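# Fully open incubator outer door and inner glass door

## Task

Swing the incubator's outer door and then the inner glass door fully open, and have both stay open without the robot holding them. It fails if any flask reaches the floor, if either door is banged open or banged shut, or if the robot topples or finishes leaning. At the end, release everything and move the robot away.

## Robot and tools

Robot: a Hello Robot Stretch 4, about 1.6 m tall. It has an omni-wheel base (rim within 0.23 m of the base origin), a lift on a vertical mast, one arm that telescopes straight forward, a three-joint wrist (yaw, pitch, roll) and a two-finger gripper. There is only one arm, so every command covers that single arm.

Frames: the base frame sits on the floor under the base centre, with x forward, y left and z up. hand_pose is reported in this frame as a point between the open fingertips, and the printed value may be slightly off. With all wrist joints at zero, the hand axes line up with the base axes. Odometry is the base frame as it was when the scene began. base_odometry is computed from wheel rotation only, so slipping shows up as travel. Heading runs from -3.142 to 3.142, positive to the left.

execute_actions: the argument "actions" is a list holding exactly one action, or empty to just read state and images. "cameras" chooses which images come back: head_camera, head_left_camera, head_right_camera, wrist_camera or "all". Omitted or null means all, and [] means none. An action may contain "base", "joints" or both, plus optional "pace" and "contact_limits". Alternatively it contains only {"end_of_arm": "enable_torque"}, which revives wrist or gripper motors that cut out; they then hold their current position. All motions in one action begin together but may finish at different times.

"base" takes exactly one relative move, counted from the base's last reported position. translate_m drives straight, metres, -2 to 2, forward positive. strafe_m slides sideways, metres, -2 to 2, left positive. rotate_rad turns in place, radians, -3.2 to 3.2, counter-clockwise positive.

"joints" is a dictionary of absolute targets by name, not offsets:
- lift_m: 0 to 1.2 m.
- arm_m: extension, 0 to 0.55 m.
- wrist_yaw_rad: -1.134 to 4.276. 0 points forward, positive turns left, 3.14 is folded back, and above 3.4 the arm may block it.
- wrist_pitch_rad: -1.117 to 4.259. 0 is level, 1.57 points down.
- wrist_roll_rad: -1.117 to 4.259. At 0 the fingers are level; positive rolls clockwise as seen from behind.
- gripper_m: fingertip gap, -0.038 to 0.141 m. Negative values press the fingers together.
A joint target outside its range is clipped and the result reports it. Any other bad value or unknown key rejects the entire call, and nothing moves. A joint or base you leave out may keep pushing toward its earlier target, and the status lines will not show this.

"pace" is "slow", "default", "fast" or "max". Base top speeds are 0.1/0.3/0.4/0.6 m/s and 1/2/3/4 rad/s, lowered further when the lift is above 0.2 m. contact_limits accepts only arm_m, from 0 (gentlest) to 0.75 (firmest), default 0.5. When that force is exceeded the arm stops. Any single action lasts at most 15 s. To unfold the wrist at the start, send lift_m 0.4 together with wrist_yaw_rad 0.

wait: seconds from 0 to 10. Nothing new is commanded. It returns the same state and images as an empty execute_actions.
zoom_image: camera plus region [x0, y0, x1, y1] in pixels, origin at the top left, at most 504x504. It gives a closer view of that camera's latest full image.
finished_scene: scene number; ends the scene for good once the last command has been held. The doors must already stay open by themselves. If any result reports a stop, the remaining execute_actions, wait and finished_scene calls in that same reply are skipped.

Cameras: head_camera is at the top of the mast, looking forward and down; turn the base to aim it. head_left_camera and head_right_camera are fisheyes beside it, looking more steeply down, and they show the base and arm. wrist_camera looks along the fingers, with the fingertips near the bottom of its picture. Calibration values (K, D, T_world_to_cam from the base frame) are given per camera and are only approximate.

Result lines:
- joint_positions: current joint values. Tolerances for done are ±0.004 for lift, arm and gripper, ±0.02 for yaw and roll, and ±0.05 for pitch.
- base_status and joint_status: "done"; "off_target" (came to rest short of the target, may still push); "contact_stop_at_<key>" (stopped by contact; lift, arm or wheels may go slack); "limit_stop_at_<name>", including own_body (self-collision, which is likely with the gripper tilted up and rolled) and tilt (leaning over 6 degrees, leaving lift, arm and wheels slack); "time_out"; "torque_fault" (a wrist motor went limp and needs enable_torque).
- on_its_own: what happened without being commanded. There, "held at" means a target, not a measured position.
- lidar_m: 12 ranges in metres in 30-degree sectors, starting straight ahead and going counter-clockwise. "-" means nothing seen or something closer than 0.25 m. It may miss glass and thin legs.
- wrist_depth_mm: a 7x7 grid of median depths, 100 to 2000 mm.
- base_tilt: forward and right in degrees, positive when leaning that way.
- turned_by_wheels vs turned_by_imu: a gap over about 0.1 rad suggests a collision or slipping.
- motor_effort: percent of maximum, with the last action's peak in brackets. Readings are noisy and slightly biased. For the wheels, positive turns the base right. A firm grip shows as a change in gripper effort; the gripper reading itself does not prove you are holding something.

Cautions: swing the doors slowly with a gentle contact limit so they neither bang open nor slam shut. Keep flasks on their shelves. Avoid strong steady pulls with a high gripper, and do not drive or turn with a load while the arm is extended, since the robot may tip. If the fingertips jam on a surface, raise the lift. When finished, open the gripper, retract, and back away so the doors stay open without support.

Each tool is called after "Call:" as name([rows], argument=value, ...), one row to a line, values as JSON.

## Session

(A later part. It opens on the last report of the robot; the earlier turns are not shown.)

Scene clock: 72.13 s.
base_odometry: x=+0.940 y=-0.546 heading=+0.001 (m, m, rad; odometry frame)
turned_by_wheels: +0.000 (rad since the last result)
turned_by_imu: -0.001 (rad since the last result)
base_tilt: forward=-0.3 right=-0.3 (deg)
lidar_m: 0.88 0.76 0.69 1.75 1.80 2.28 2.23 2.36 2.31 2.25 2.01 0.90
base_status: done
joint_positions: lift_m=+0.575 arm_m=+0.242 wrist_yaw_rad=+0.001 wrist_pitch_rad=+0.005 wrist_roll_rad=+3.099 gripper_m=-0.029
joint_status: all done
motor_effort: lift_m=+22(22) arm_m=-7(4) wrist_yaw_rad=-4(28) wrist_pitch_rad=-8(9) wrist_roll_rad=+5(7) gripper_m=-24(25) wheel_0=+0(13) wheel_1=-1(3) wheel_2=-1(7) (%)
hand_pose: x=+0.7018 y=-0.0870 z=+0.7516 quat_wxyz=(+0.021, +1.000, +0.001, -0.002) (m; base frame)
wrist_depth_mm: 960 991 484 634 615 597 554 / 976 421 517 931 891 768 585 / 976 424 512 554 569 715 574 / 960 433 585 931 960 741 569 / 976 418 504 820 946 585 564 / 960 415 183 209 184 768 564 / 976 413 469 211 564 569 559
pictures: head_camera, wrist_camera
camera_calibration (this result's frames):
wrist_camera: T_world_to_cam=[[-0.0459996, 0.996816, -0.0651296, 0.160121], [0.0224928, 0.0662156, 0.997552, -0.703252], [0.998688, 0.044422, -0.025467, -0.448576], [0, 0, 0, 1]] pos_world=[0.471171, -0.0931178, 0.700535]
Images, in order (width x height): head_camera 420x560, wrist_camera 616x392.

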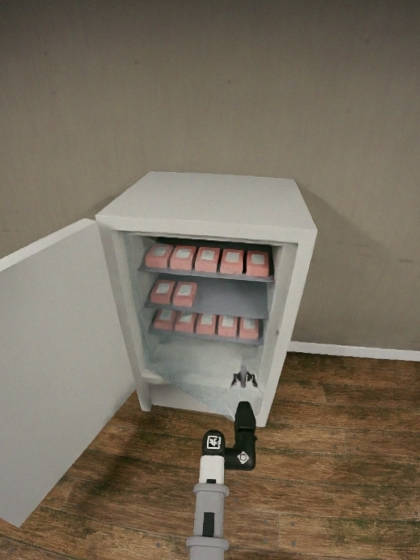

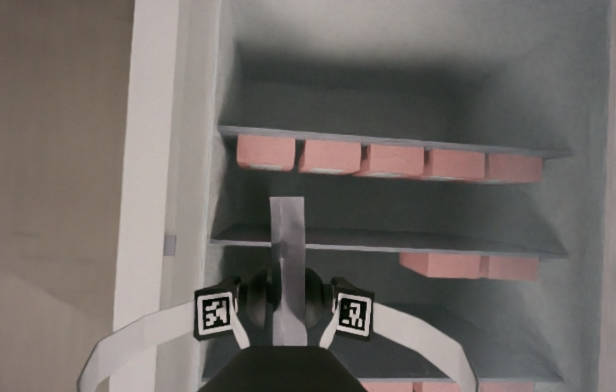

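Call:
execute_actions([
  {"base": {"strafe_m": 0.057}, "joints": {"arm_m": 0.163}, "pace": "slow"},
], cameras=["head_camera", "wrist_camera"])

Scene clock: 74.33 s.
base_odometry: x=+0.940 y=-0.489 heading=+0.001 (m, m, rad; odometry frame)
turned_by_wheels: +0.000 (rad since the last result)
turned_by_imu: -0.001 (rad since the last result)
base_tilt: forward=-0.3 right=-0.4 (deg)
lidar_m: 0.88 0.72 0.65 1.69 1.76 2.26 2.23 2.35 2.36 2.31 2.01 0.91
base_status: done
joint_positions: lift_m=+0.575 arm_m=+0.164 wrist_yaw_rad=+0.001 wrist_pitch_rad=+0.005 wrist_roll_rad=+3.099 gripper_m=-0.029
joint_status: all done
motor_effort: lift_m=+22(22) arm_m=-7(6) wrist_yaw_rad=-4(20) wrist_pitch_rad=-7(8) wrist_roll_rad=+4(4) gripper_m=-26(24) wheel_0=-2(6) wheel_1=+0(2) wheel_2=-2(4) (%)
hand_pose: x=+0.6238 y=-0.0871 z=+0.7516 quat_wxyz=(+0.021, +1.000, +0.001, -0.002) (m; base frame)
wrist_depth_mm: 1060 512 603 627 621 609 591 / 1060 521 798 917 878 732 603 / 1042 539 609 1025 1025 668 603 / 1042 496 960 1025 1025 668 585 / 1060 512 798 842 691 654 564 / 1042 488 184 214 831 683 559 / 1042 488 621 216 654 603 559
pictures: head_camera, wrist_camera
camera_calibration (this result's frames):
wrist_camera: T_world_to_cam=[[-0.0457753, 0.996836, -0.0649779, 0.156343], [0.022519, 0.0660593, 0.997562, -0.701527], [0.998698, 0.0442004, -0.0254717, -0.370658], [0, 0, 0, 1]] pos_world=[0.393129, -0.0931229, 0.700534]
Images, in order (width x height): head_camera 420x560, wrist_camera 616x392.

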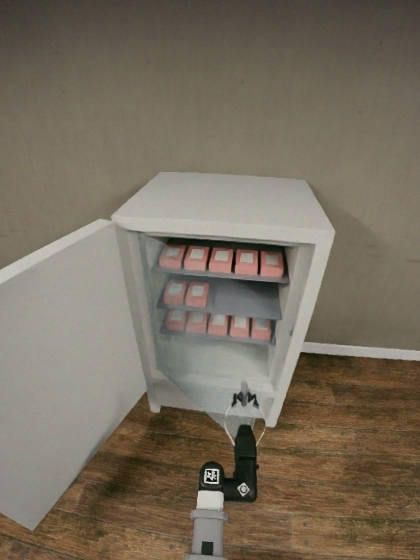

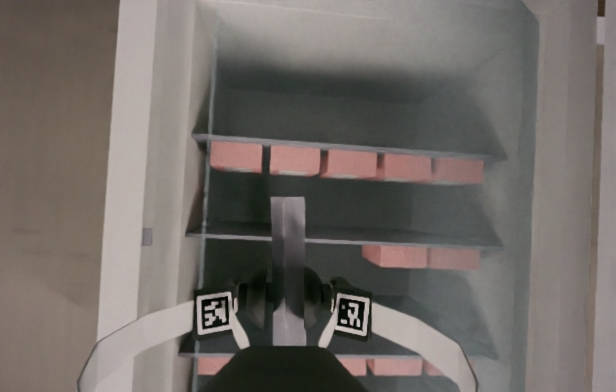

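Call:
execute_actions([
  {"joints": {"gripper_m": 0.035}},
], cameras=[])

Call:
execute_actions([
  {"joints": {"arm_m": 0.03}, "pace": "fast"},
], cameras=["wrist_camera"])

Call:
execute_actions([
  {"base": {"strafe_m": -0.45}, "joints": {"wrist_yaw_rad": 1.2, "gripper_m": 0.0}, "pace": "fast"},
], cameras=["head_camera", "head_left_camera", "wrist_camera"])

Scene clock: 76.30 s.
base_odometry: x=+0.940 y=-0.489 heading=+0.001 (m, m, rad; odometry frame)
turned_by_wheels: +0.000 (rad since the last result)
turned_by_imu: +0.000 (rad since the last result)
base_tilt: forward=-0.2 right=-0.4 (deg)
lidar_m: 0.89 0.70 0.66 1.71 1.75 2.27 2.22 2.35 2.36 2.31 2.01 0.92
base_status: not commanded
joint_positions: lift_m=+0.575 arm_m=+0.164 wrist_yaw_rad=+0.000 wrist_pitch_rad=+0.005 wrist_roll_rad=+3.099 gripper_m=+0.035
joint_status: all done
motor_effort: lift_m=+22(22) arm_m=-6(7) wrist_yaw_rad=+1(16) wrist_pitch_rad=-8(7) wrist_roll_rad=+4(5) gripper_m=-4(26) wheel_0=-2(2) wheel_1=+0(1) wheel_2=-2(2) (%)
hand_pose: x=+0.6234 y=-0.0875 z=+0.7516 quat_wxyz=(+0.021, +1.000, +0.000, -0.002) (m; base frame)
wrist_depth_mm: 1078 549 615 640 609 615 585 / 1042 521 798 931 904 732 585 / 1042 530 615 991 1008 676 603 / 1060 539 778 1008 1042 668 585 / 1060 504 715 788 707 661 585 / 1078 492 191 227 831 699 569 / 1042 488 609 190 634 634 559
pictures: none
No camera images: the call's "cameras" was empty. Leave "cameras" out to get every camera's image.

Scene clock: 77.53 s.
base_odometry: x=+0.940 y=-0.489 heading=+0.001 (m, m, rad; odometry frame)
turned_by_wheels: +0.000 (rad since the last result)
turned_by_imu: +0.000 (rad since the last result)
base_tilt: forward=-0.2 right=-0.3 (deg)
lidar_m: 0.62 0.70 0.65 1.71 1.74 2.27 2.22 2.35 2.37 2.30 2.01 0.90
base_status: not commanded
joint_positions: lift_m=+0.575 arm_m=+0.031 wrist_yaw_rad=+0.000 wrist_pitch_rad=+0.005 wrist_roll_rad=+3.100 gripper_m=+0.035
joint_status: all done
motor_effort: lift_m=+22(22) arm_m=-6(8) wrist_yaw_rad=+0(1) wrist_pitch_rad=-8(7) wrist_roll_rad=+3(2) gripper_m=-6(4) wheel_0=-2(2) wheel_1=+0(0) wheel_2=-2(2) (%)
hand_pose: x=+0.4905 y=-0.0875 z=+0.7516 quat_wxyz=(+0.021, +1.000, +0.000, -0.002) (m; base frame)
wrist_depth_mm: 1182 1205 683 707 707 699 627 / 1182 1205 778 931 878 750 621 / 1205 1205 732 1160 1118 759 621 / 1182 1205 798 1138 1025 741 615 / 1160 1160 732 1160 931 741 603 / 1160 1182 192 362 809 741 603 / 1160 621 683 445 878 732 603
pictures: wrist_camera
camera_calibration (this result's frames):
wrist_camera: T_world_to_cam=[[-0.0443977, 0.996923, -0.0645981, 0.149686], [0.0226633, 0.0656504, 0.997585, -0.698608], [0.998757, 0.0428265, -0.0255083, -0.23767], [0, 0, 0, 1]] pos_world=[0.259853, -0.0931832, 0.700528]
Images, in order (width x height): wrist_camera 616x392.

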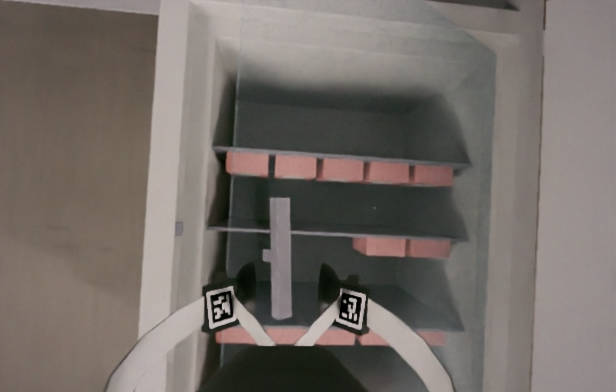

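Scene clock: 79.90 s.
base_odometry: x=+0.940 y=-0.939 heading=+0.001 (m, m, rad; odometry frame)
turned_by_wheels: +0.000 (rad since the last result)
turned_by_imu: +0.001 (rad since the last result)
base_tilt: forward=-0.2 right=-0.3 (deg)
lidar_m: 0.89 0.91 1.06 1.09 2.22 2.31 2.25 2.40 1.91 1.85 1.97 1.50
base_status: done
joint_positions: lift_m=+0.575 arm_m=+0.031 wrist_yaw_rad=+1.200 wrist_pitch_rad=+0.005 wrist_roll_rad=+3.100 gripper_m=+0.000
joint_status: all done
motor_effort: lift_m=+22(22) arm_m=-6(6) wrist_yaw_rad=+0(7) wrist_pitch_rad=-8(8) wrist_roll_rad=+3(3) gripper_m=-6(7) wheel_0=-1(12) wheel_1=+1(12) wheel_2=+0(2) (%)
hand_pose: x=+0.3881 y=+0.2372 z=+0.7516 quat_wxyz=(+0.019, +0.825, +0.564, +0.010) (m; base frame)
wrist_depth_mm: 707 820 1366 1464 1430 1397 1308 / 976 931 946 960 976 1756 1983 / 809 917 946 946 976 - - / 960 917 931 960 960 - - / 946 917 946 931 960 - - / 820 904 187 204 976 - - / 866 831 931 917 564 - -
pictures: head_camera, head_left_camera, wrist_camera
camera_calibration (this result's frames):
wrist_camera: T_world_to_cam=[[-0.945243, 0.319911, -0.0645991, 0.331639], [-0.0529925, 0.0448639, 0.997587, -0.683339], [0.322037, 0.946385, -0.0254544, -0.100964], [0, 0, 0, 1]] pos_world=[0.309781, 0.0201135, 0.700543]
Images, in order (width x height): head_camera 420x560, head_left_camera 420x672, wrist_camera 616x392.

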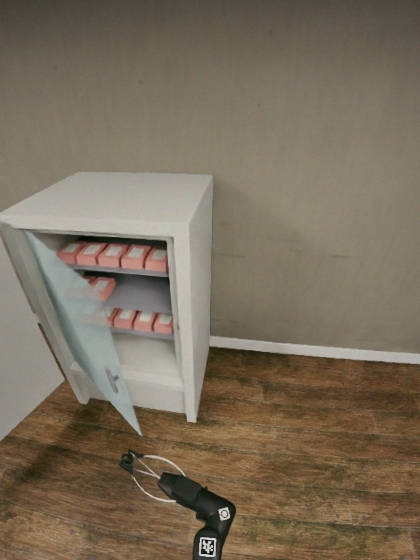

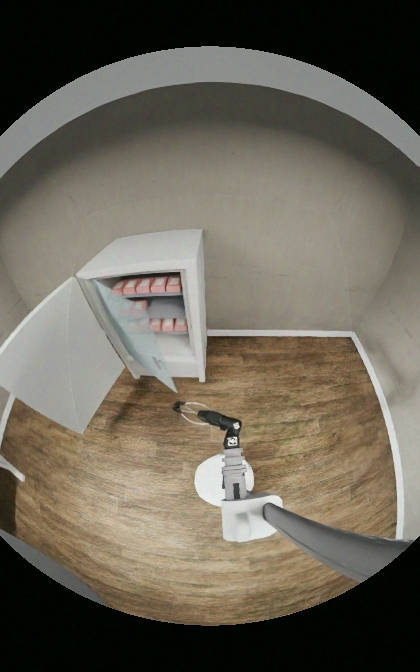

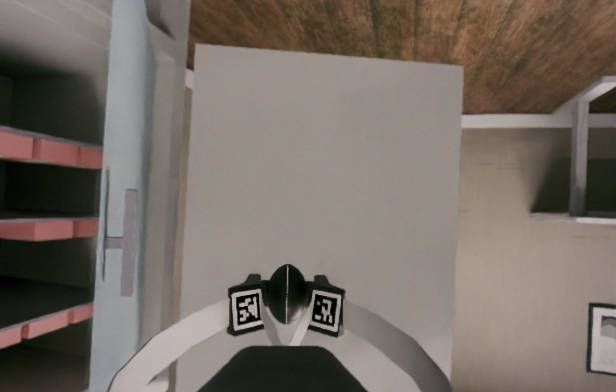

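Call:
execute_actions([
  {"joints": {"arm_m": 0.40}, "pace": "fast", "contact_limits": {"arm_m": 0.2}},
], cameras=["head_camera", "wrist_camera"])

Call:
execute_actions([
  {"base": {"strafe_m": 0.13}, "joints": {"wrist_yaw_rad": 1.4, "arm_m": 0.44}},
], cameras=["head_camera", "wrist_camera"])

Scene clock: 82.13 s.
base_odometry: x=+0.940 y=-0.939 heading=+0.001 (m, m, rad; odometry frame)
turned_by_wheels: +0.000 (rad since the last result)
turned_by_imu: +0.000 (rad since the last result)
base_tilt: forward=-0.2 right=-0.4 (deg)
lidar_m: 0.88 0.90 1.06 1.08 2.22 2.33 2.25 2.38 1.91 1.85 1.97 1.49
base_status: not commanded
joint_positions: lift_m=+0.575 arm_m=+0.399 wrist_yaw_rad=+1.200 wrist_pitch_rad=+0.005 wrist_roll_rad=+3.100 gripper_m=+0.000
joint_status: all done
motor_effort: lift_m=+22(22) arm_m=+6(5) wrist_yaw_rad=+0(1) wrist_pitch_rad=-7(8) wrist_roll_rad=+2(3) gripper_m=-6(5) wheel_0=-1(0) wheel_1=+0(0) wheel_2=+0(0) (%)
contact_limits: arm_m 0.2
hand_pose: x=+0.7558 y=+0.2372 z=+0.7516 quat_wxyz=(+0.019, +0.825, +0.564, +0.010) (m; base frame)
wrist_depth_mm: 634 668 654 820 1255 1308 1336 / 329 854 809 820 831 842 866 / 370 469 741 809 831 854 866 / 732 866 798 798 820 842 842 / 407 603 741 798 842 842 854 / 691 798 187 204 820 831 854 / 512 488 627 798 484 831 854
pictures: head_camera, wrist_camera
camera_calibration (this result's frames):
wrist_camera: T_world_to_cam=[[-0.945268, 0.319836, -0.0645988, 0.679291], [-0.0530482, 0.0447052, 0.997591, -0.663821], [0.321953, 0.946418, -0.0252917, -0.219476], [0, 0, 0, 1]] pos_world=[0.677558, 0.0201313, 0.700553]
Images, in order (width x height): head_camera 420x560, wrist_camera 616x392.

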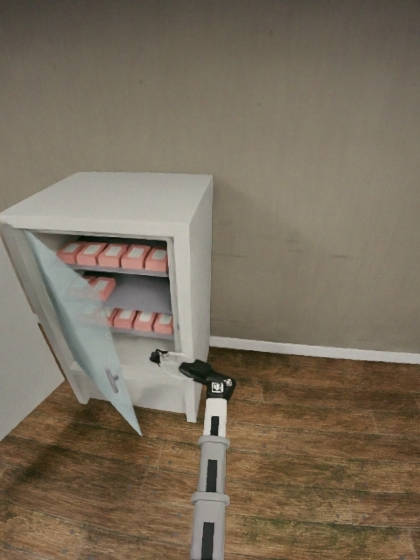

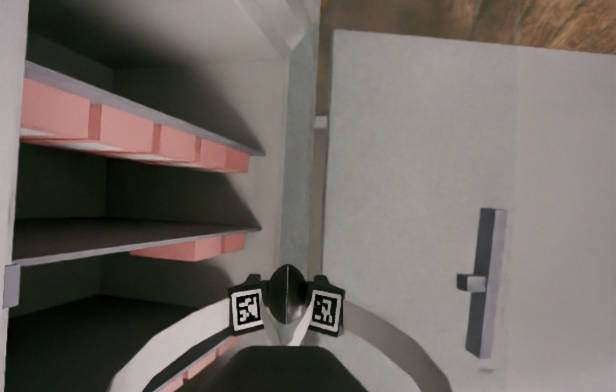

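Scene clock: 83.77 s.
base_odometry: x=+0.940 y=-0.809 heading=+0.001 (m, m, rad; odometry frame)
turned_by_wheels: +0.000 (rad since the last result)
turned_by_imu: -0.001 (rad since the last result)
base_tilt: forward=-0.3 right=-0.4 (deg)
lidar_m: 0.87 0.64 0.93 0.98 2.08 2.31 2.24 2.38 2.04 1.99 1.97 1.51
base_status: done
joint_positions: lift_m=+0.575 arm_m=+0.439 wrist_yaw_rad=+1.400 wrist_pitch_rad=+0.005 wrist_roll_rad=+3.100 gripper_m=+0.000
joint_status: all done
motor_effort: lift_m=+22(22) arm_m=+6(7) wrist_yaw_rad=+1(4) wrist_pitch_rad=-7(8) wrist_roll_rad=+4(3) gripper_m=-6(6) wheel_0=+0(7) wheel_1=+0(9) wheel_2=-1(1) (%)
hand_pose: x=+0.7450 y=+0.2694 z=+0.7516 quat_wxyz=(+0.018, +0.765, +0.644, +0.012) (m; base frame)
wrist_depth_mm: 615 615 640 668 741 1229 1336 / 410 615 640 683 741 778 1618 / 427 603 634 676 732 788 - / 615 609 640 676 732 778 - / 402 597 640 676 723 759 - / 603 597 187 204 732 759 - / 508 492 627 668 439 169 -
pictures: head_camera, wrist_camera
camera_calibration (this result's frames):
wrist_camera: T_world_to_cam=[[-0.989965, 0.125681, -0.0645991, 0.744376], [-0.0608722, 0.0332749, 0.997591, -0.656928], [0.127528, 0.991513, -0.0252905, -0.113806], [0, 0, 0, 1]] pos_world=[0.711431, 0.0411452, 0.700553]
Images, in order (width x height): head_camera 420x560, wrist_camera 616x392.

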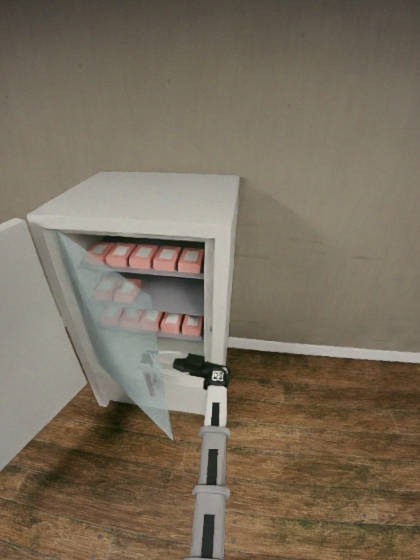

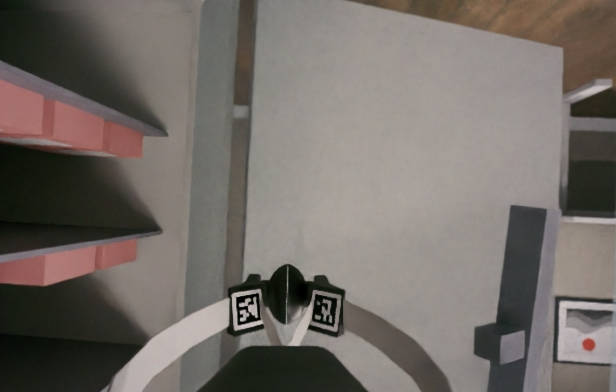

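Call:
execute_actions([
  {"base": {"strafe_m": 0.26}, "joints": {"arm_m": 0.29}, "pace": "slow"},
], cameras=["head_camera", "head_left_camera", "wrist_camera"])

Scene clock: 87.70 s.
base_odometry: x=+0.940 y=-0.549 heading=+0.001 (m, m, rad; odometry frame)
turned_by_wheels: +0.000 (rad since the last result)
turned_by_imu: -0.002 (rad since the last result)
base_tilt: forward=-0.3 right=-0.4 (deg)
lidar_m: 0.88 0.53 0.71 1.75 1.80 2.28 2.23 2.37 2.31 2.24 2.01 0.92
base_status: done
joint_positions: lift_m=+0.575 arm_m=+0.291 wrist_yaw_rad=+1.400 wrist_pitch_rad=+0.005 wrist_roll_rad=+3.100 gripper_m=+0.000
joint_status: all done
motor_effort: lift_m=+22(22) arm_m=-7(8) wrist_yaw_rad=+1(8) wrist_pitch_rad=-7(8) wrist_roll_rad=+3(3) gripper_m=-5(6) wheel_0=-2(8) wheel_1=+1(6) wheel_2=-1(2) (%)
hand_pose: x=+0.5973 y=+0.2694 z=+0.7516 quat_wxyz=(+0.018, +0.765, +0.644, +0.012) (m; base frame)
wrist_depth_mm: 418 436 462 496 525 574 1255 / 418 436 462 496 530 574 1756 / 415 433 459 492 530 569 - / 413 433 459 488 525 569 1921 / 421 433 459 492 525 554 - / 415 427 187 203 525 554 - / 413 421 452 473 338 559 -
pictures: head_camera, head_left_camera, wrist_camera
camera_calibration (this result's frames):
wrist_camera: T_world_to_cam=[[-0.989967, 0.125664, -0.0645989, 0.598139], [-0.0608724, 0.0332764, 0.997591, -0.665919], [0.127511, 0.991515, -0.0252931, -0.0949575], [0, 0, 0, 1]] pos_world=[0.56371, 0.0411468, 0.700552]
Images, in order (width x height): head_camera 420x560, head_left_camera 420x672, wrist_camera 616x392.

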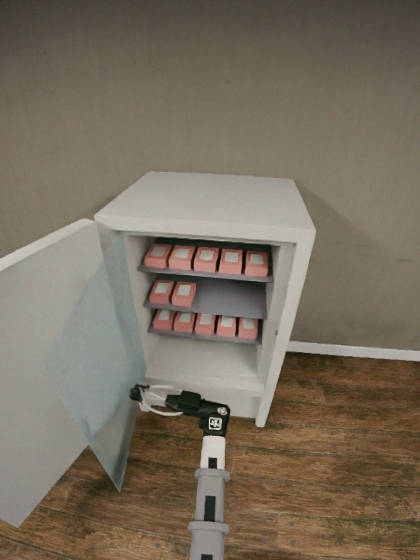

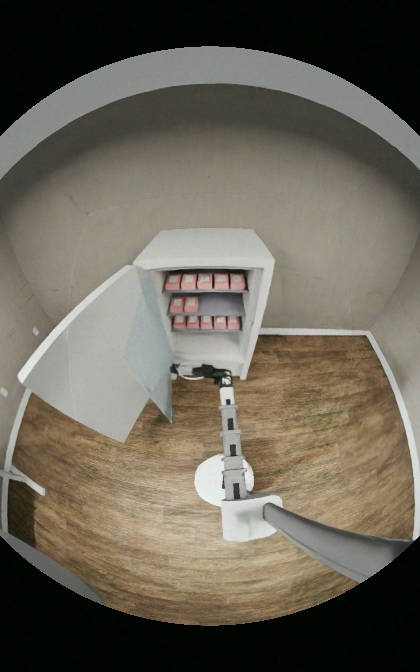

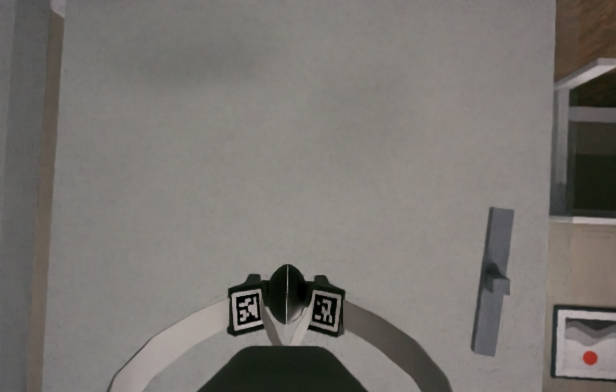

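Call:
execute_actions(actions=[], cameras=["head_camera", "head_left_camera", "wrist_camera"])

Scene clock: 88.03 s.
base_odometry: x=+0.940 y=-0.549 heading=+0.001 (m, m, rad; odometry frame)
turned_by_wheels: +0.000 (rad since the last result)
turned_by_imu: +0.000 (rad since the last result)
base_tilt: forward=-0.4 right=-0.3 (deg)
lidar_m: 0.89 0.57 0.70 1.76 1.83 2.27 2.24 2.36 2.30 2.25 2.02 0.92
base_status: done
joint_positions: lift_m=+0.575 arm_m=+0.291 wrist_yaw_rad=+1.400 wrist_pitch_rad=+0.005 wrist_roll_rad=+3.100 gripper_m=+0.000
joint_status: all done
motor_effort: lift_m=+22(22) arm_m=-7(8) wrist_yaw_rad=+0(8) wrist_pitch_rad=-7(8) wrist_roll_rad=+3(3) gripper_m=-7(6) wheel_0=-2(8) wheel_1=+1(6) wheel_2=-1(2) (%)
hand_pose: x=+0.5973 y=+0.2694 z=+0.7516 quat_wxyz=(+0.018, +0.765, +0.644, +0.012) (m; base frame)
wrist_depth_mm: 421 433 459 496 530 569 1255 / 418 433 462 488 530 574 1661 / 418 433 462 492 530 574 - / 413 436 459 496 521 569 1863 / 415 436 459 492 530 559 - / 418 433 188 203 535 559 - / 413 418 452 480 338 569 -
pictures: head_camera, head_left_camera, wrist_camera
camera_calibration (this result's frames):
wrist_camera: T_world_to_cam=[[-0.989967, 0.125664, -0.0645989, 0.598138], [-0.0608723, 0.0332766, 0.997591, -0.66592], [0.127511, 0.991515, -0.0252933, -0.0949573], [0, 0, 0, 1]] pos_world=[0.56371, 0.0411468, 0.700552]
Images, in order (width x height): head_camera 420x560, head_left_camera 420x672, wrist_camera 616x392.

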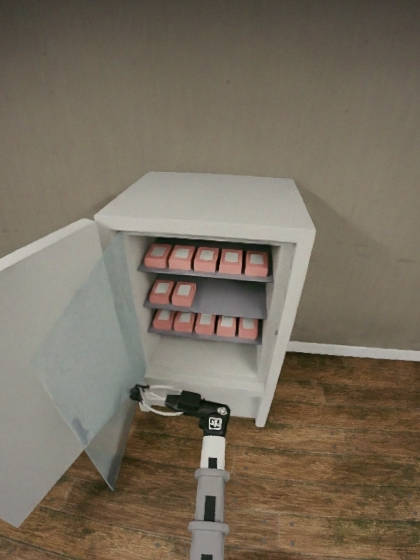

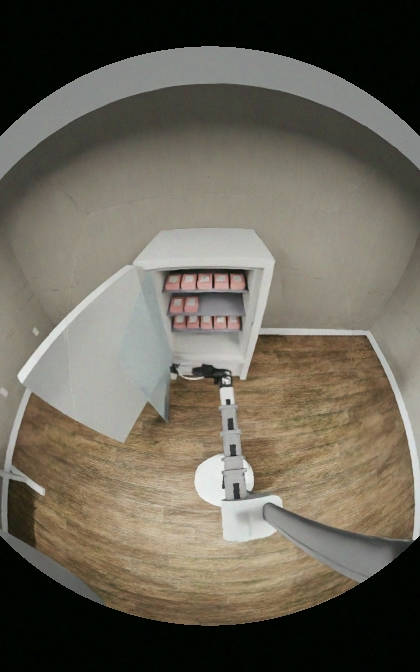

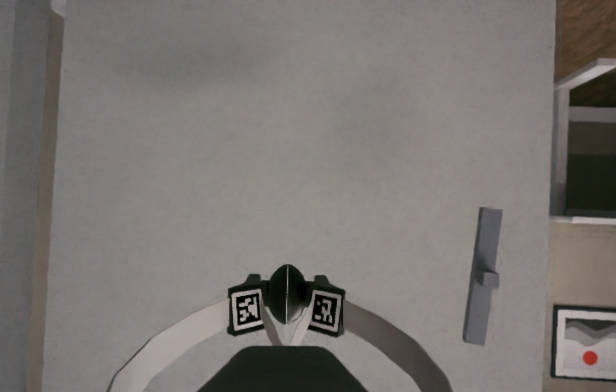

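It's still swinging open by itself. Let me wait having the robot at rest.

Call:
wait(seconds=2)

Scene clock: 90.43 s.
base_odometry: x=+0.940 y=-0.549 heading=+0.001 (m, m, rad; odometry frame)
turned_by_wheels: +0.000 (rad since the last result)
turned_by_imu: +0.000 (rad since the last result)
base_tilt: forward=-0.3 right=-0.5 (deg)
lidar_m: 0.88 0.60 0.61 1.76 1.81 2.29 2.24 2.34 2.30 2.25 2.02 0.91
base_status: done
joint_positions: lift_m=+0.575 arm_m=+0.291 wrist_yaw_rad=+1.400 wrist_pitch_rad=+0.005 wrist_roll_rad=+3.100 gripper_m=+0.000
joint_status: all done
motor_effort: lift_m=+22(22) arm_m=-6(8) wrist_yaw_rad=+0(8) wrist_pitch_rad=-7(8) wrist_roll_rad=+4(3) gripper_m=-6(6) wheel_0=-2(8) wheel_1=+1(6) wheel_2=-1(2) (%)
hand_pose: x=+0.5973 y=+0.2694 z=+0.7516 quat_wxyz=(+0.018, +0.765, +0.644, +0.012) (m; base frame)
wrist_depth_mm: 418 436 459 492 535 580 1281 / 415 433 462 492 535 569 1661 / 415 433 466 488 525 569 - / 413 430 466 496 530 574 1863 / 418 433 455 496 525 569 - / 418 430 188 203 530 569 - / 413 418 452 480 336 564 -
wait: 2.00 s; at rest from the start
pictures: head_camera, head_left_camera, head_right_camera, wrist_camera
camera_calibration (this result's frames):
wrist_camera: T_world_to_cam=[[-0.989967, 0.125664, -0.0645989, 0.598138], [-0.0608723, 0.0332766, 0.997591, -0.66592], [0.127511, 0.991515, -0.0252933, -0.0949574], [0, 0, 0, 1]] pos_world=[0.563709, 0.0411468, 0.700552]
Images, in order (width x height): head_camera 420x560, head_left_camera 420x672, head_right_camera 420x672, wrist_camera 616x392.

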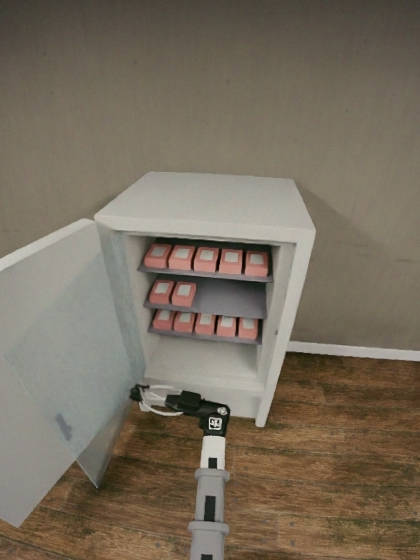

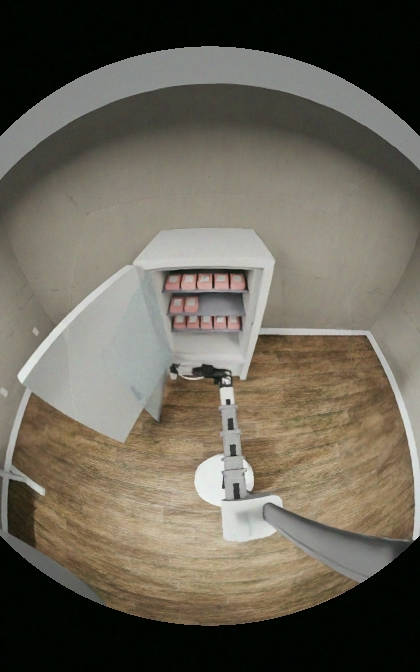

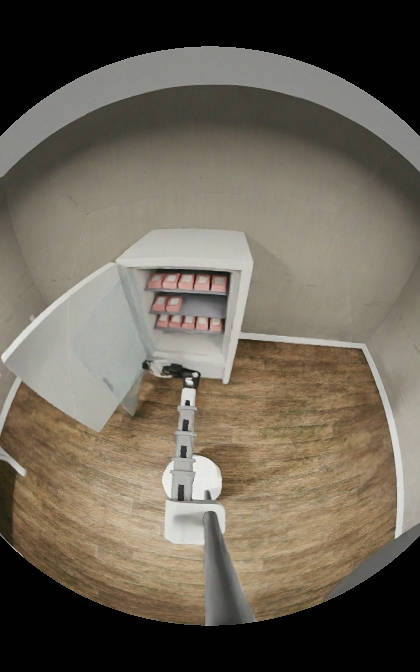

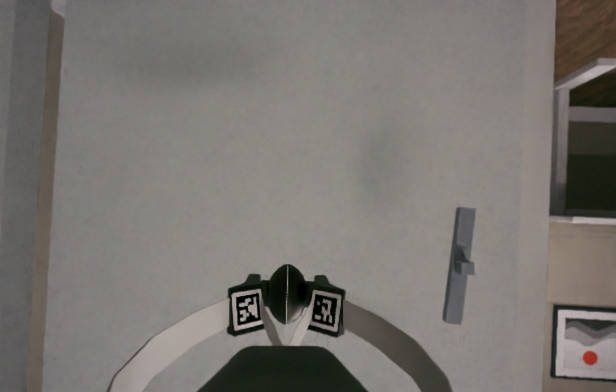

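Call:
execute_actions([
  {"base": {"strafe_m": 0.12}, "pace": "slow"},
], cameras=["head_camera", "head_left_camera", "wrist_camera"])

Scene clock: 93.23 s.
base_odometry: x=+0.940 y=-0.429 heading=+0.001 (m, m, rad; odometry frame)
turned_by_wheels: +0.000 (rad since the last result)
turned_by_imu: -0.001 (rad since the last result)
base_tilt: forward=-0.3 right=-0.2 (deg)
lidar_m: 0.89 0.53 0.59 1.66 1.68 2.25 2.22 2.35 2.43 2.36 2.02 0.91
base_status: done
joint_positions: lift_m=+0.575 arm_m=+0.291 wrist_yaw_rad=+1.400 wrist_pitch_rad=+0.005 wrist_roll_rad=+3.100 gripper_m=+0.000
joint_status: not commanded
motor_effort: lift_m=+22(22) arm_m=-7(6) wrist_yaw_rad=+1(1) wrist_pitch_rad=-7(7) wrist_roll_rad=+2(3) gripper_m=-6(6) wheel_0=-2(5) wheel_1=+1(7) wheel_2=-1(1) (%)
hand_pose: x=+0.5973 y=+0.2694 z=+0.7516 quat_wxyz=(+0.018, +0.765, +0.644, +0.012) (m; base frame)
wrist_depth_mm: 312 334 355 379 404 439 477 / 312 332 353 377 407 436 477 / 314 332 353 379 404 436 473 / 312 334 353 375 407 433 473 / 312 332 353 377 407 424 480 / 312 330 188 204 404 418 477 / 312 322 347 370 279 430 477
pictures: head_camera, head_left_camera, wrist_camera
camera_calibration (this result's frames):
wrist_camera: T_world_to_cam=[[-0.989969, 0.12565, -0.0645989, 0.598136], [-0.0608728, 0.0332755, 0.997591, -0.665919], [0.127497, 0.991516, -0.025293, -0.0949508], [0, 0, 0, 1]] pos_world=[0.563706, 0.0411482, 0.700552]
Images, in order (width x height): head_camera 420x560, head_left_camera 420x672, wrist_camera 616x392.

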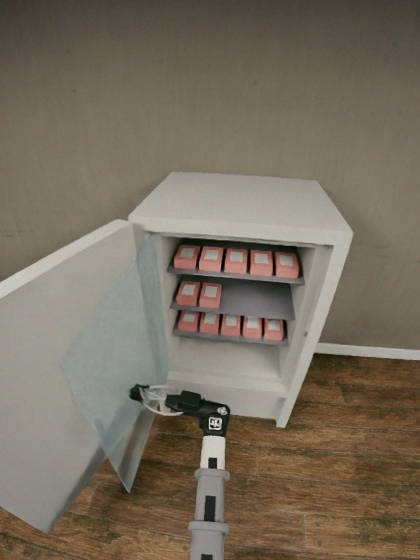

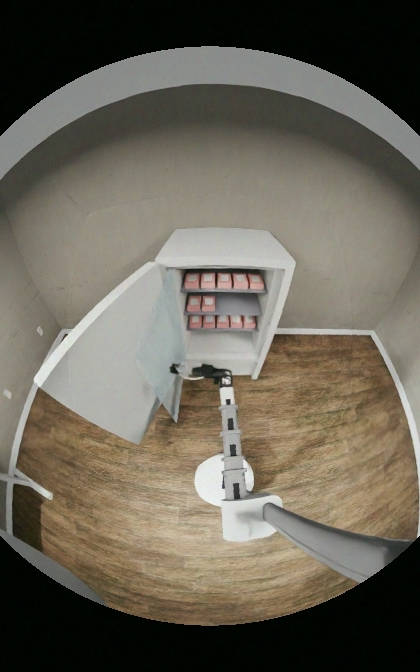

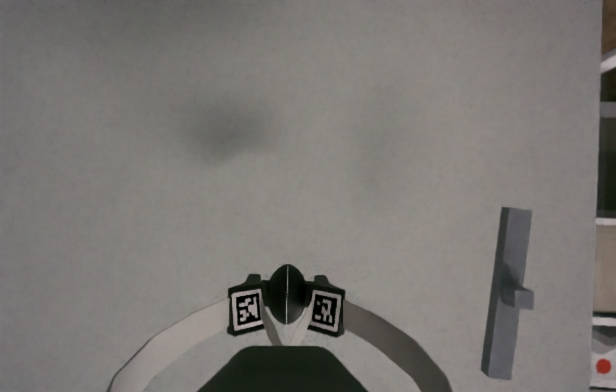

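Call:
execute_actions([
  {"base": {"strafe_m": 0.025}, "pace": "slow"},
], cameras=["head_left_camera", "wrist_camera"])

Scene clock: 94.73 s.
base_odometry: x=+0.940 y=-0.404 heading=+0.001 (m, m, rad; odometry frame)
turned_by_wheels: +0.000 (rad since the last result)
turned_by_imu: +0.000 (rad since the last result)
base_tilt: forward=-0.4 right=-0.3 (deg)
lidar_m: 0.88 0.55 0.57 1.64 1.64 2.26 2.22 2.35 2.46 2.39 2.03 0.91
base_status: done
joint_positions: lift_m=+0.575 arm_m=+0.291 wrist_yaw_rad=+1.400 wrist_pitch_rad=+0.005 wrist_roll_rad=+3.100 gripper_m=+0.000
joint_status: not commanded
motor_effort: lift_m=+22(22) arm_m=-6(7) wrist_yaw_rad=+1(1) wrist_pitch_rad=-7(7) wrist_roll_rad=+3(4) gripper_m=-6(6) wheel_0=-2(11) wheel_1=+2(5) wheel_2=-1(0) (%)
hand_pose: x=+0.5973 y=+0.2694 z=+0.7516 quat_wxyz=(+0.018, +0.765, +0.644, +0.012) (m; base frame)
wrist_depth_mm: 293 310 332 355 382 410 439 / 293 312 334 353 382 410 445 / 293 310 330 357 382 407 445 / 293 310 332 353 379 413 442 / 293 310 330 355 382 402 442 / 293 310 189 205 379 407 449 / 293 304 325 345 266 407 442
pictures: head_left_camera, wrist_camera
camera_calibration (this result's frames):
wrist_camera: T_world_to_cam=[[-0.989948, 0.125817, -0.0645989, 0.598125], [-0.0608672, 0.0332862, 0.997591, -0.665922], [0.127665, 0.991495, -0.0252934, -0.0950278], [0, 0, 0, 1]] pos_world=[0.563712, 0.041131, 0.700552]
Images, in order (width x height): head_left_camera 420x672, wrist_camera 616x392.

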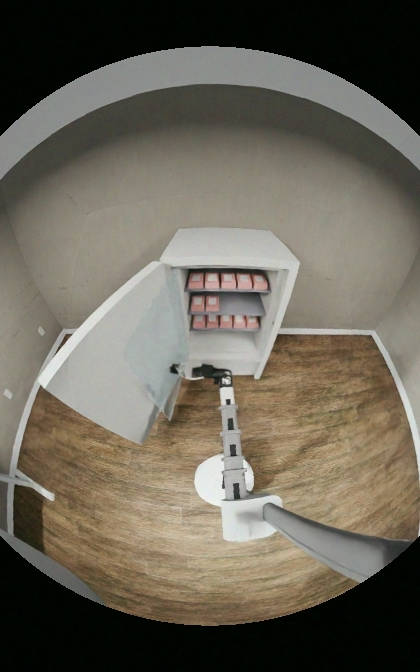

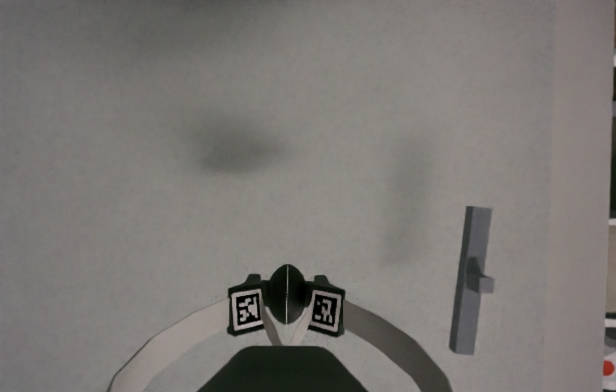

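Call:
wait(seconds=2)

Scene clock: 96.83 s.
base_odometry: x=+0.940 y=-0.404 heading=+0.001 (m, m, rad; odometry frame)
turned_by_wheels: +0.000 (rad since the last result)
turned_by_imu: +0.000 (rad since the last result)
base_tilt: forward=-0.3 right=-0.4 (deg)
lidar_m: 0.90 0.56 0.57 1.63 1.64 2.25 2.22 2.33 2.45 2.40 2.03 0.92
base_status: done
joint_positions: lift_m=+0.575 arm_m=+0.291 wrist_yaw_rad=+1.400 wrist_pitch_rad=+0.005 wrist_roll_rad=+3.100 gripper_m=+0.000
joint_status: not commanded
motor_effort: lift_m=+22(22) arm_m=-7(7) wrist_yaw_rad=+0(1) wrist_pitch_rad=-7(7) wrist_roll_rad=+3(4) gripper_m=-5(6) wheel_0=-2(11) wheel_1=+2(5) wheel_2=+0(0) (%)
hand_pose: x=+0.5973 y=+0.2694 z=+0.7516 quat_wxyz=(+0.018, +0.765, +0.644, +0.012) (m; base frame)
wrist_depth_mm: 294 312 330 355 379 413 442 / 294 312 330 355 379 413 442 / 294 310 330 355 379 415 442 / 294 314 334 353 379 413 442 / 293 310 329 355 379 410 442 / 294 312 188 204 377 407 445 / 293 301 324 343 265 410 442
wait: 2.00 s; at rest by 0.17 s
pictures: head_camera, head_left_camera, head_right_camera, wrist_camera
camera_calibration (this result's frames):
wrist_camera: T_world_to_cam=[[-0.989948, 0.125818, -0.0645989, 0.598125], [-0.0608672, 0.0332859, 0.997591, -0.665922], [0.127665, 0.991495, -0.0252931, -0.0950282], [0, 0, 0, 1]] pos_world=[0.563712, 0.041131, 0.700552]
Images, in order (width x height): head_camera 420x560, head_left_camera 420x672, head_right_camera 420x672, wrist_camera 616x392.

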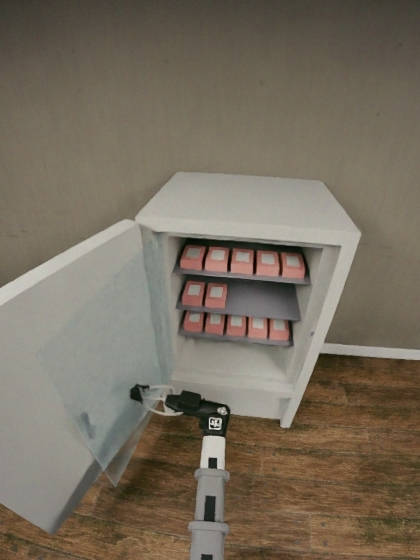

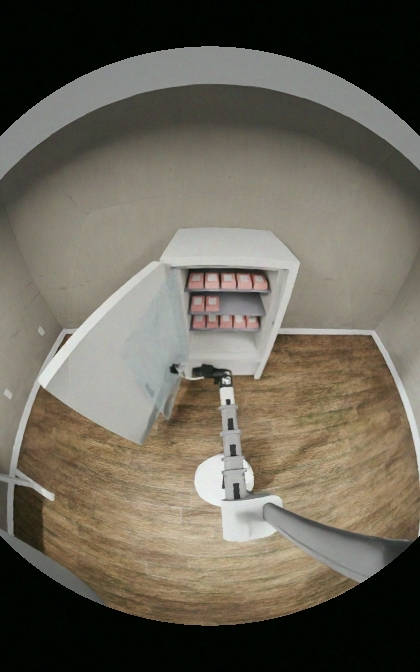

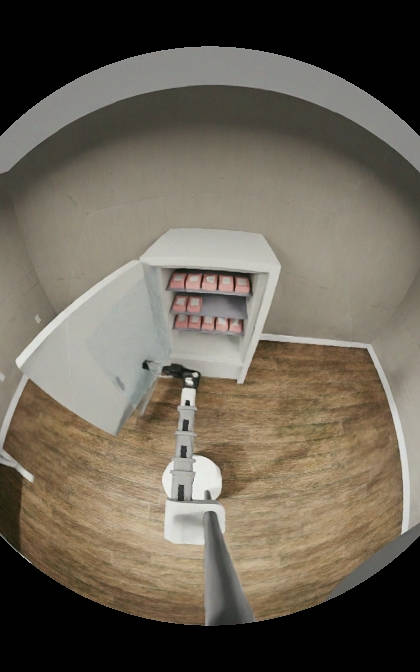

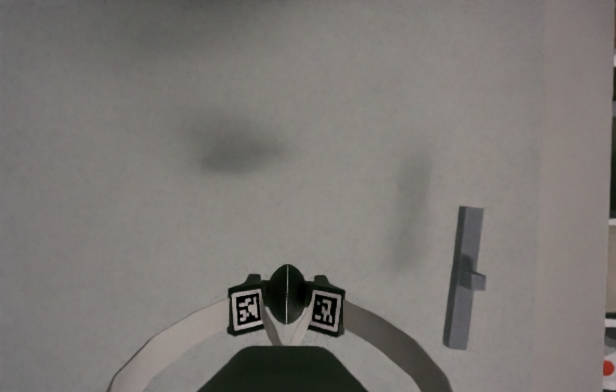

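Call:
execute_actions([
  {"base": {"strafe_m": 0.05}, "pace": "slow"},
], cameras=["head_left_camera", "wrist_camera"])

Scene clock: 98.63 s.
base_odometry: x=+0.939 y=-0.354 heading=-0.002 (m, m, rad; odometry frame)
turned_by_wheels: -0.003 (rad since the last result)
turned_by_imu: -0.009 (rad since the last result)
base_tilt: forward=-0.3 right=-0.3 (deg)
lidar_m: 0.88 0.54 0.53 1.58 1.60 2.27 2.23 2.33 2.51 2.44 2.05 0.92
base_status: done
joint_positions: lift_m=+0.575 arm_m=+0.291 wrist_yaw_rad=+1.397 wrist_pitch_rad=+0.004 wrist_roll_rad=+3.100 gripper_m=+0.000
joint_status: not commanded
motor_effort: lift_m=+22(22) arm_m=-4(7) wrist_yaw_rad=+8(14) wrist_pitch_rad=-6(7) wrist_roll_rad=+2(2) gripper_m=-3(7) wheel_0=-17(21) wheel_1=-1(3) wheel_2=-15(15) (%)
hand_pose: x=+0.5976 y=+0.2690 z=+0.7517 quat_wxyz=(+0.018, +0.766, +0.643, +0.012) (m; base frame)
wrist_depth_mm: 267 279 298 317 342 362 387 / 266 281 298 319 340 364 387 / 267 278 297 317 338 364 387 / 265 279 298 314 338 359 387 / 264 279 297 317 336 353 384 / 264 279 189 202 332 347 387 / 263 273 291 226 329 357 384
pictures: head_left_camera, wrist_camera
camera_calibration (this result's frames):
wrist_camera: T_world_to_cam=[[-0.989613, 0.128416, -0.0646158, 0.597563], [-0.0608478, 0.033056, 0.9976, -0.665964], [0.130243, 0.991169, -0.0248988, -0.0964611], [0, 0, 0, 1]] pos_world=[0.563397, 0.040887, 0.700575]
Images, in order (width x height): head_left_camera 420x672, wrist_camera 616x392.

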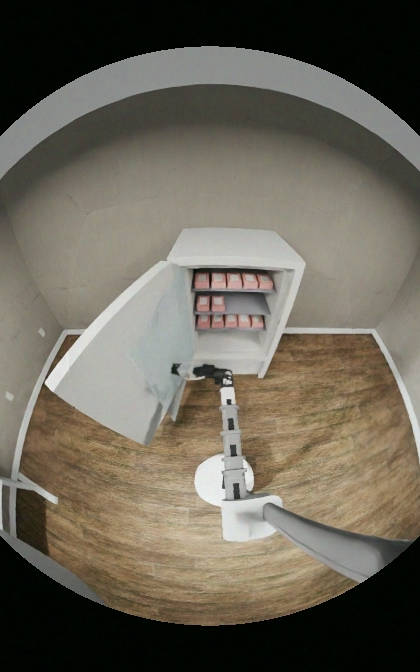

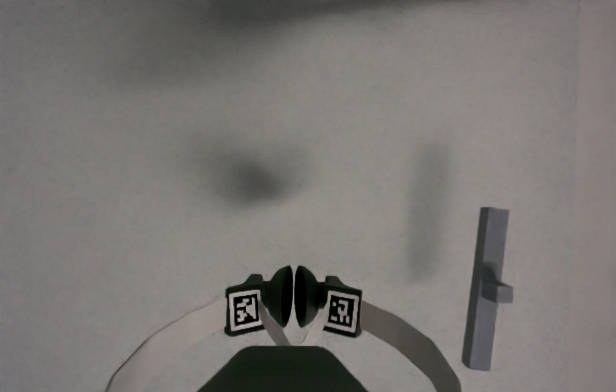

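Call:
execute_actions([
  {"base": {"strafe_m": -0.15}, "joints": {"arm_m": 0.1}, "pace": "fast"},
], cameras=["head_left_camera", "wrist_camera"])

Scene clock: 100.63 s.
base_odometry: x=+0.939 y=-0.505 heading=-0.002 (m, m, rad; odometry frame)
turned_by_wheels: +0.000 (rad since the last result)
turned_by_imu: +0.000 (rad since the last result)
base_tilt: forward=-0.3 right=-0.3 (deg)
lidar_m: 0.88 0.66 0.64 1.70 1.74 2.27 2.24 2.34 2.36 2.29 2.03 0.92
base_status: done
joint_positions: lift_m=+0.575 arm_m=+0.101 wrist_yaw_rad=+1.400 wrist_pitch_rad=+0.005 wrist_roll_rad=+3.100 gripper_m=+0.000
joint_status: all done
motor_effort: lift_m=+22(22) arm_m=-6(6) wrist_yaw_rad=-1(14) wrist_pitch_rad=-8(7) wrist_roll_rad=+4(5) gripper_m=-7(5) wheel_0=-2(15) wheel_1=+2(12) wheel_2=-1(12) (%)
hand_pose: x=+0.4072 y=+0.2694 z=+0.7516 quat_wxyz=(+0.018, +0.765, +0.644, +0.012) (m; base frame)
wrist_depth_mm: 442 473 500 530 574 1397 1366 / 445 473 496 530 569 - 1863 / 445 473 500 530 569 - - / 445 473 500 535 569 - - / 442 466 500 530 564 - - / 445 469 188 204 569 - - / 445 455 484 521 357 - -
pictures: head_left_camera, wrist_camera
camera_calibration (this result's frames):
wrist_camera: T_world_to_cam=[[-0.989986, 0.125526, -0.0645867, 0.410009], [-0.0608556, 0.0333385, 0.99759, -0.677492], [0.127377, 0.99153, -0.0253657, -0.0706354], [0, 0, 0, 1]] pos_world=[0.373672, 0.0411568, 0.700548]
Images, in order (width x height): head_left_camera 420x672, wrist_camera 616x392.

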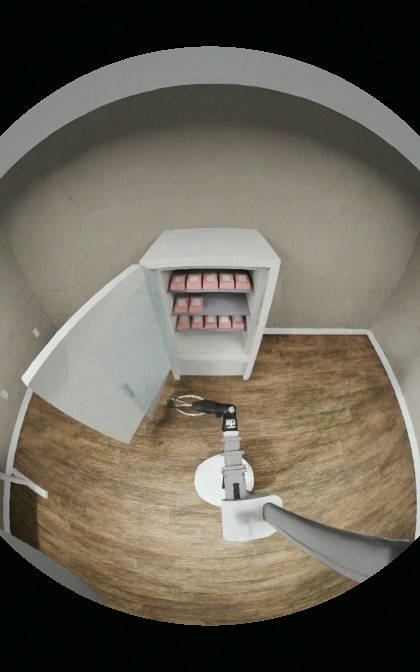

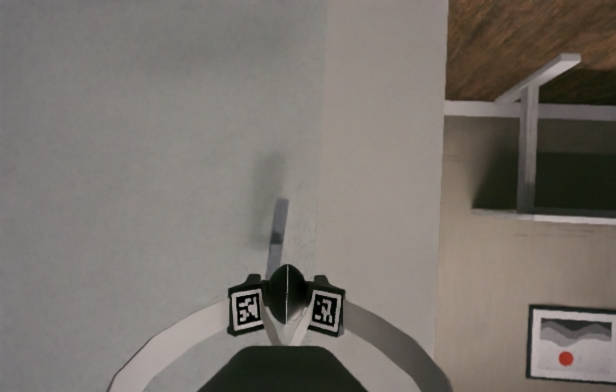

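Call:
finished_scene(scene=1)

The scene is finished: the task was done.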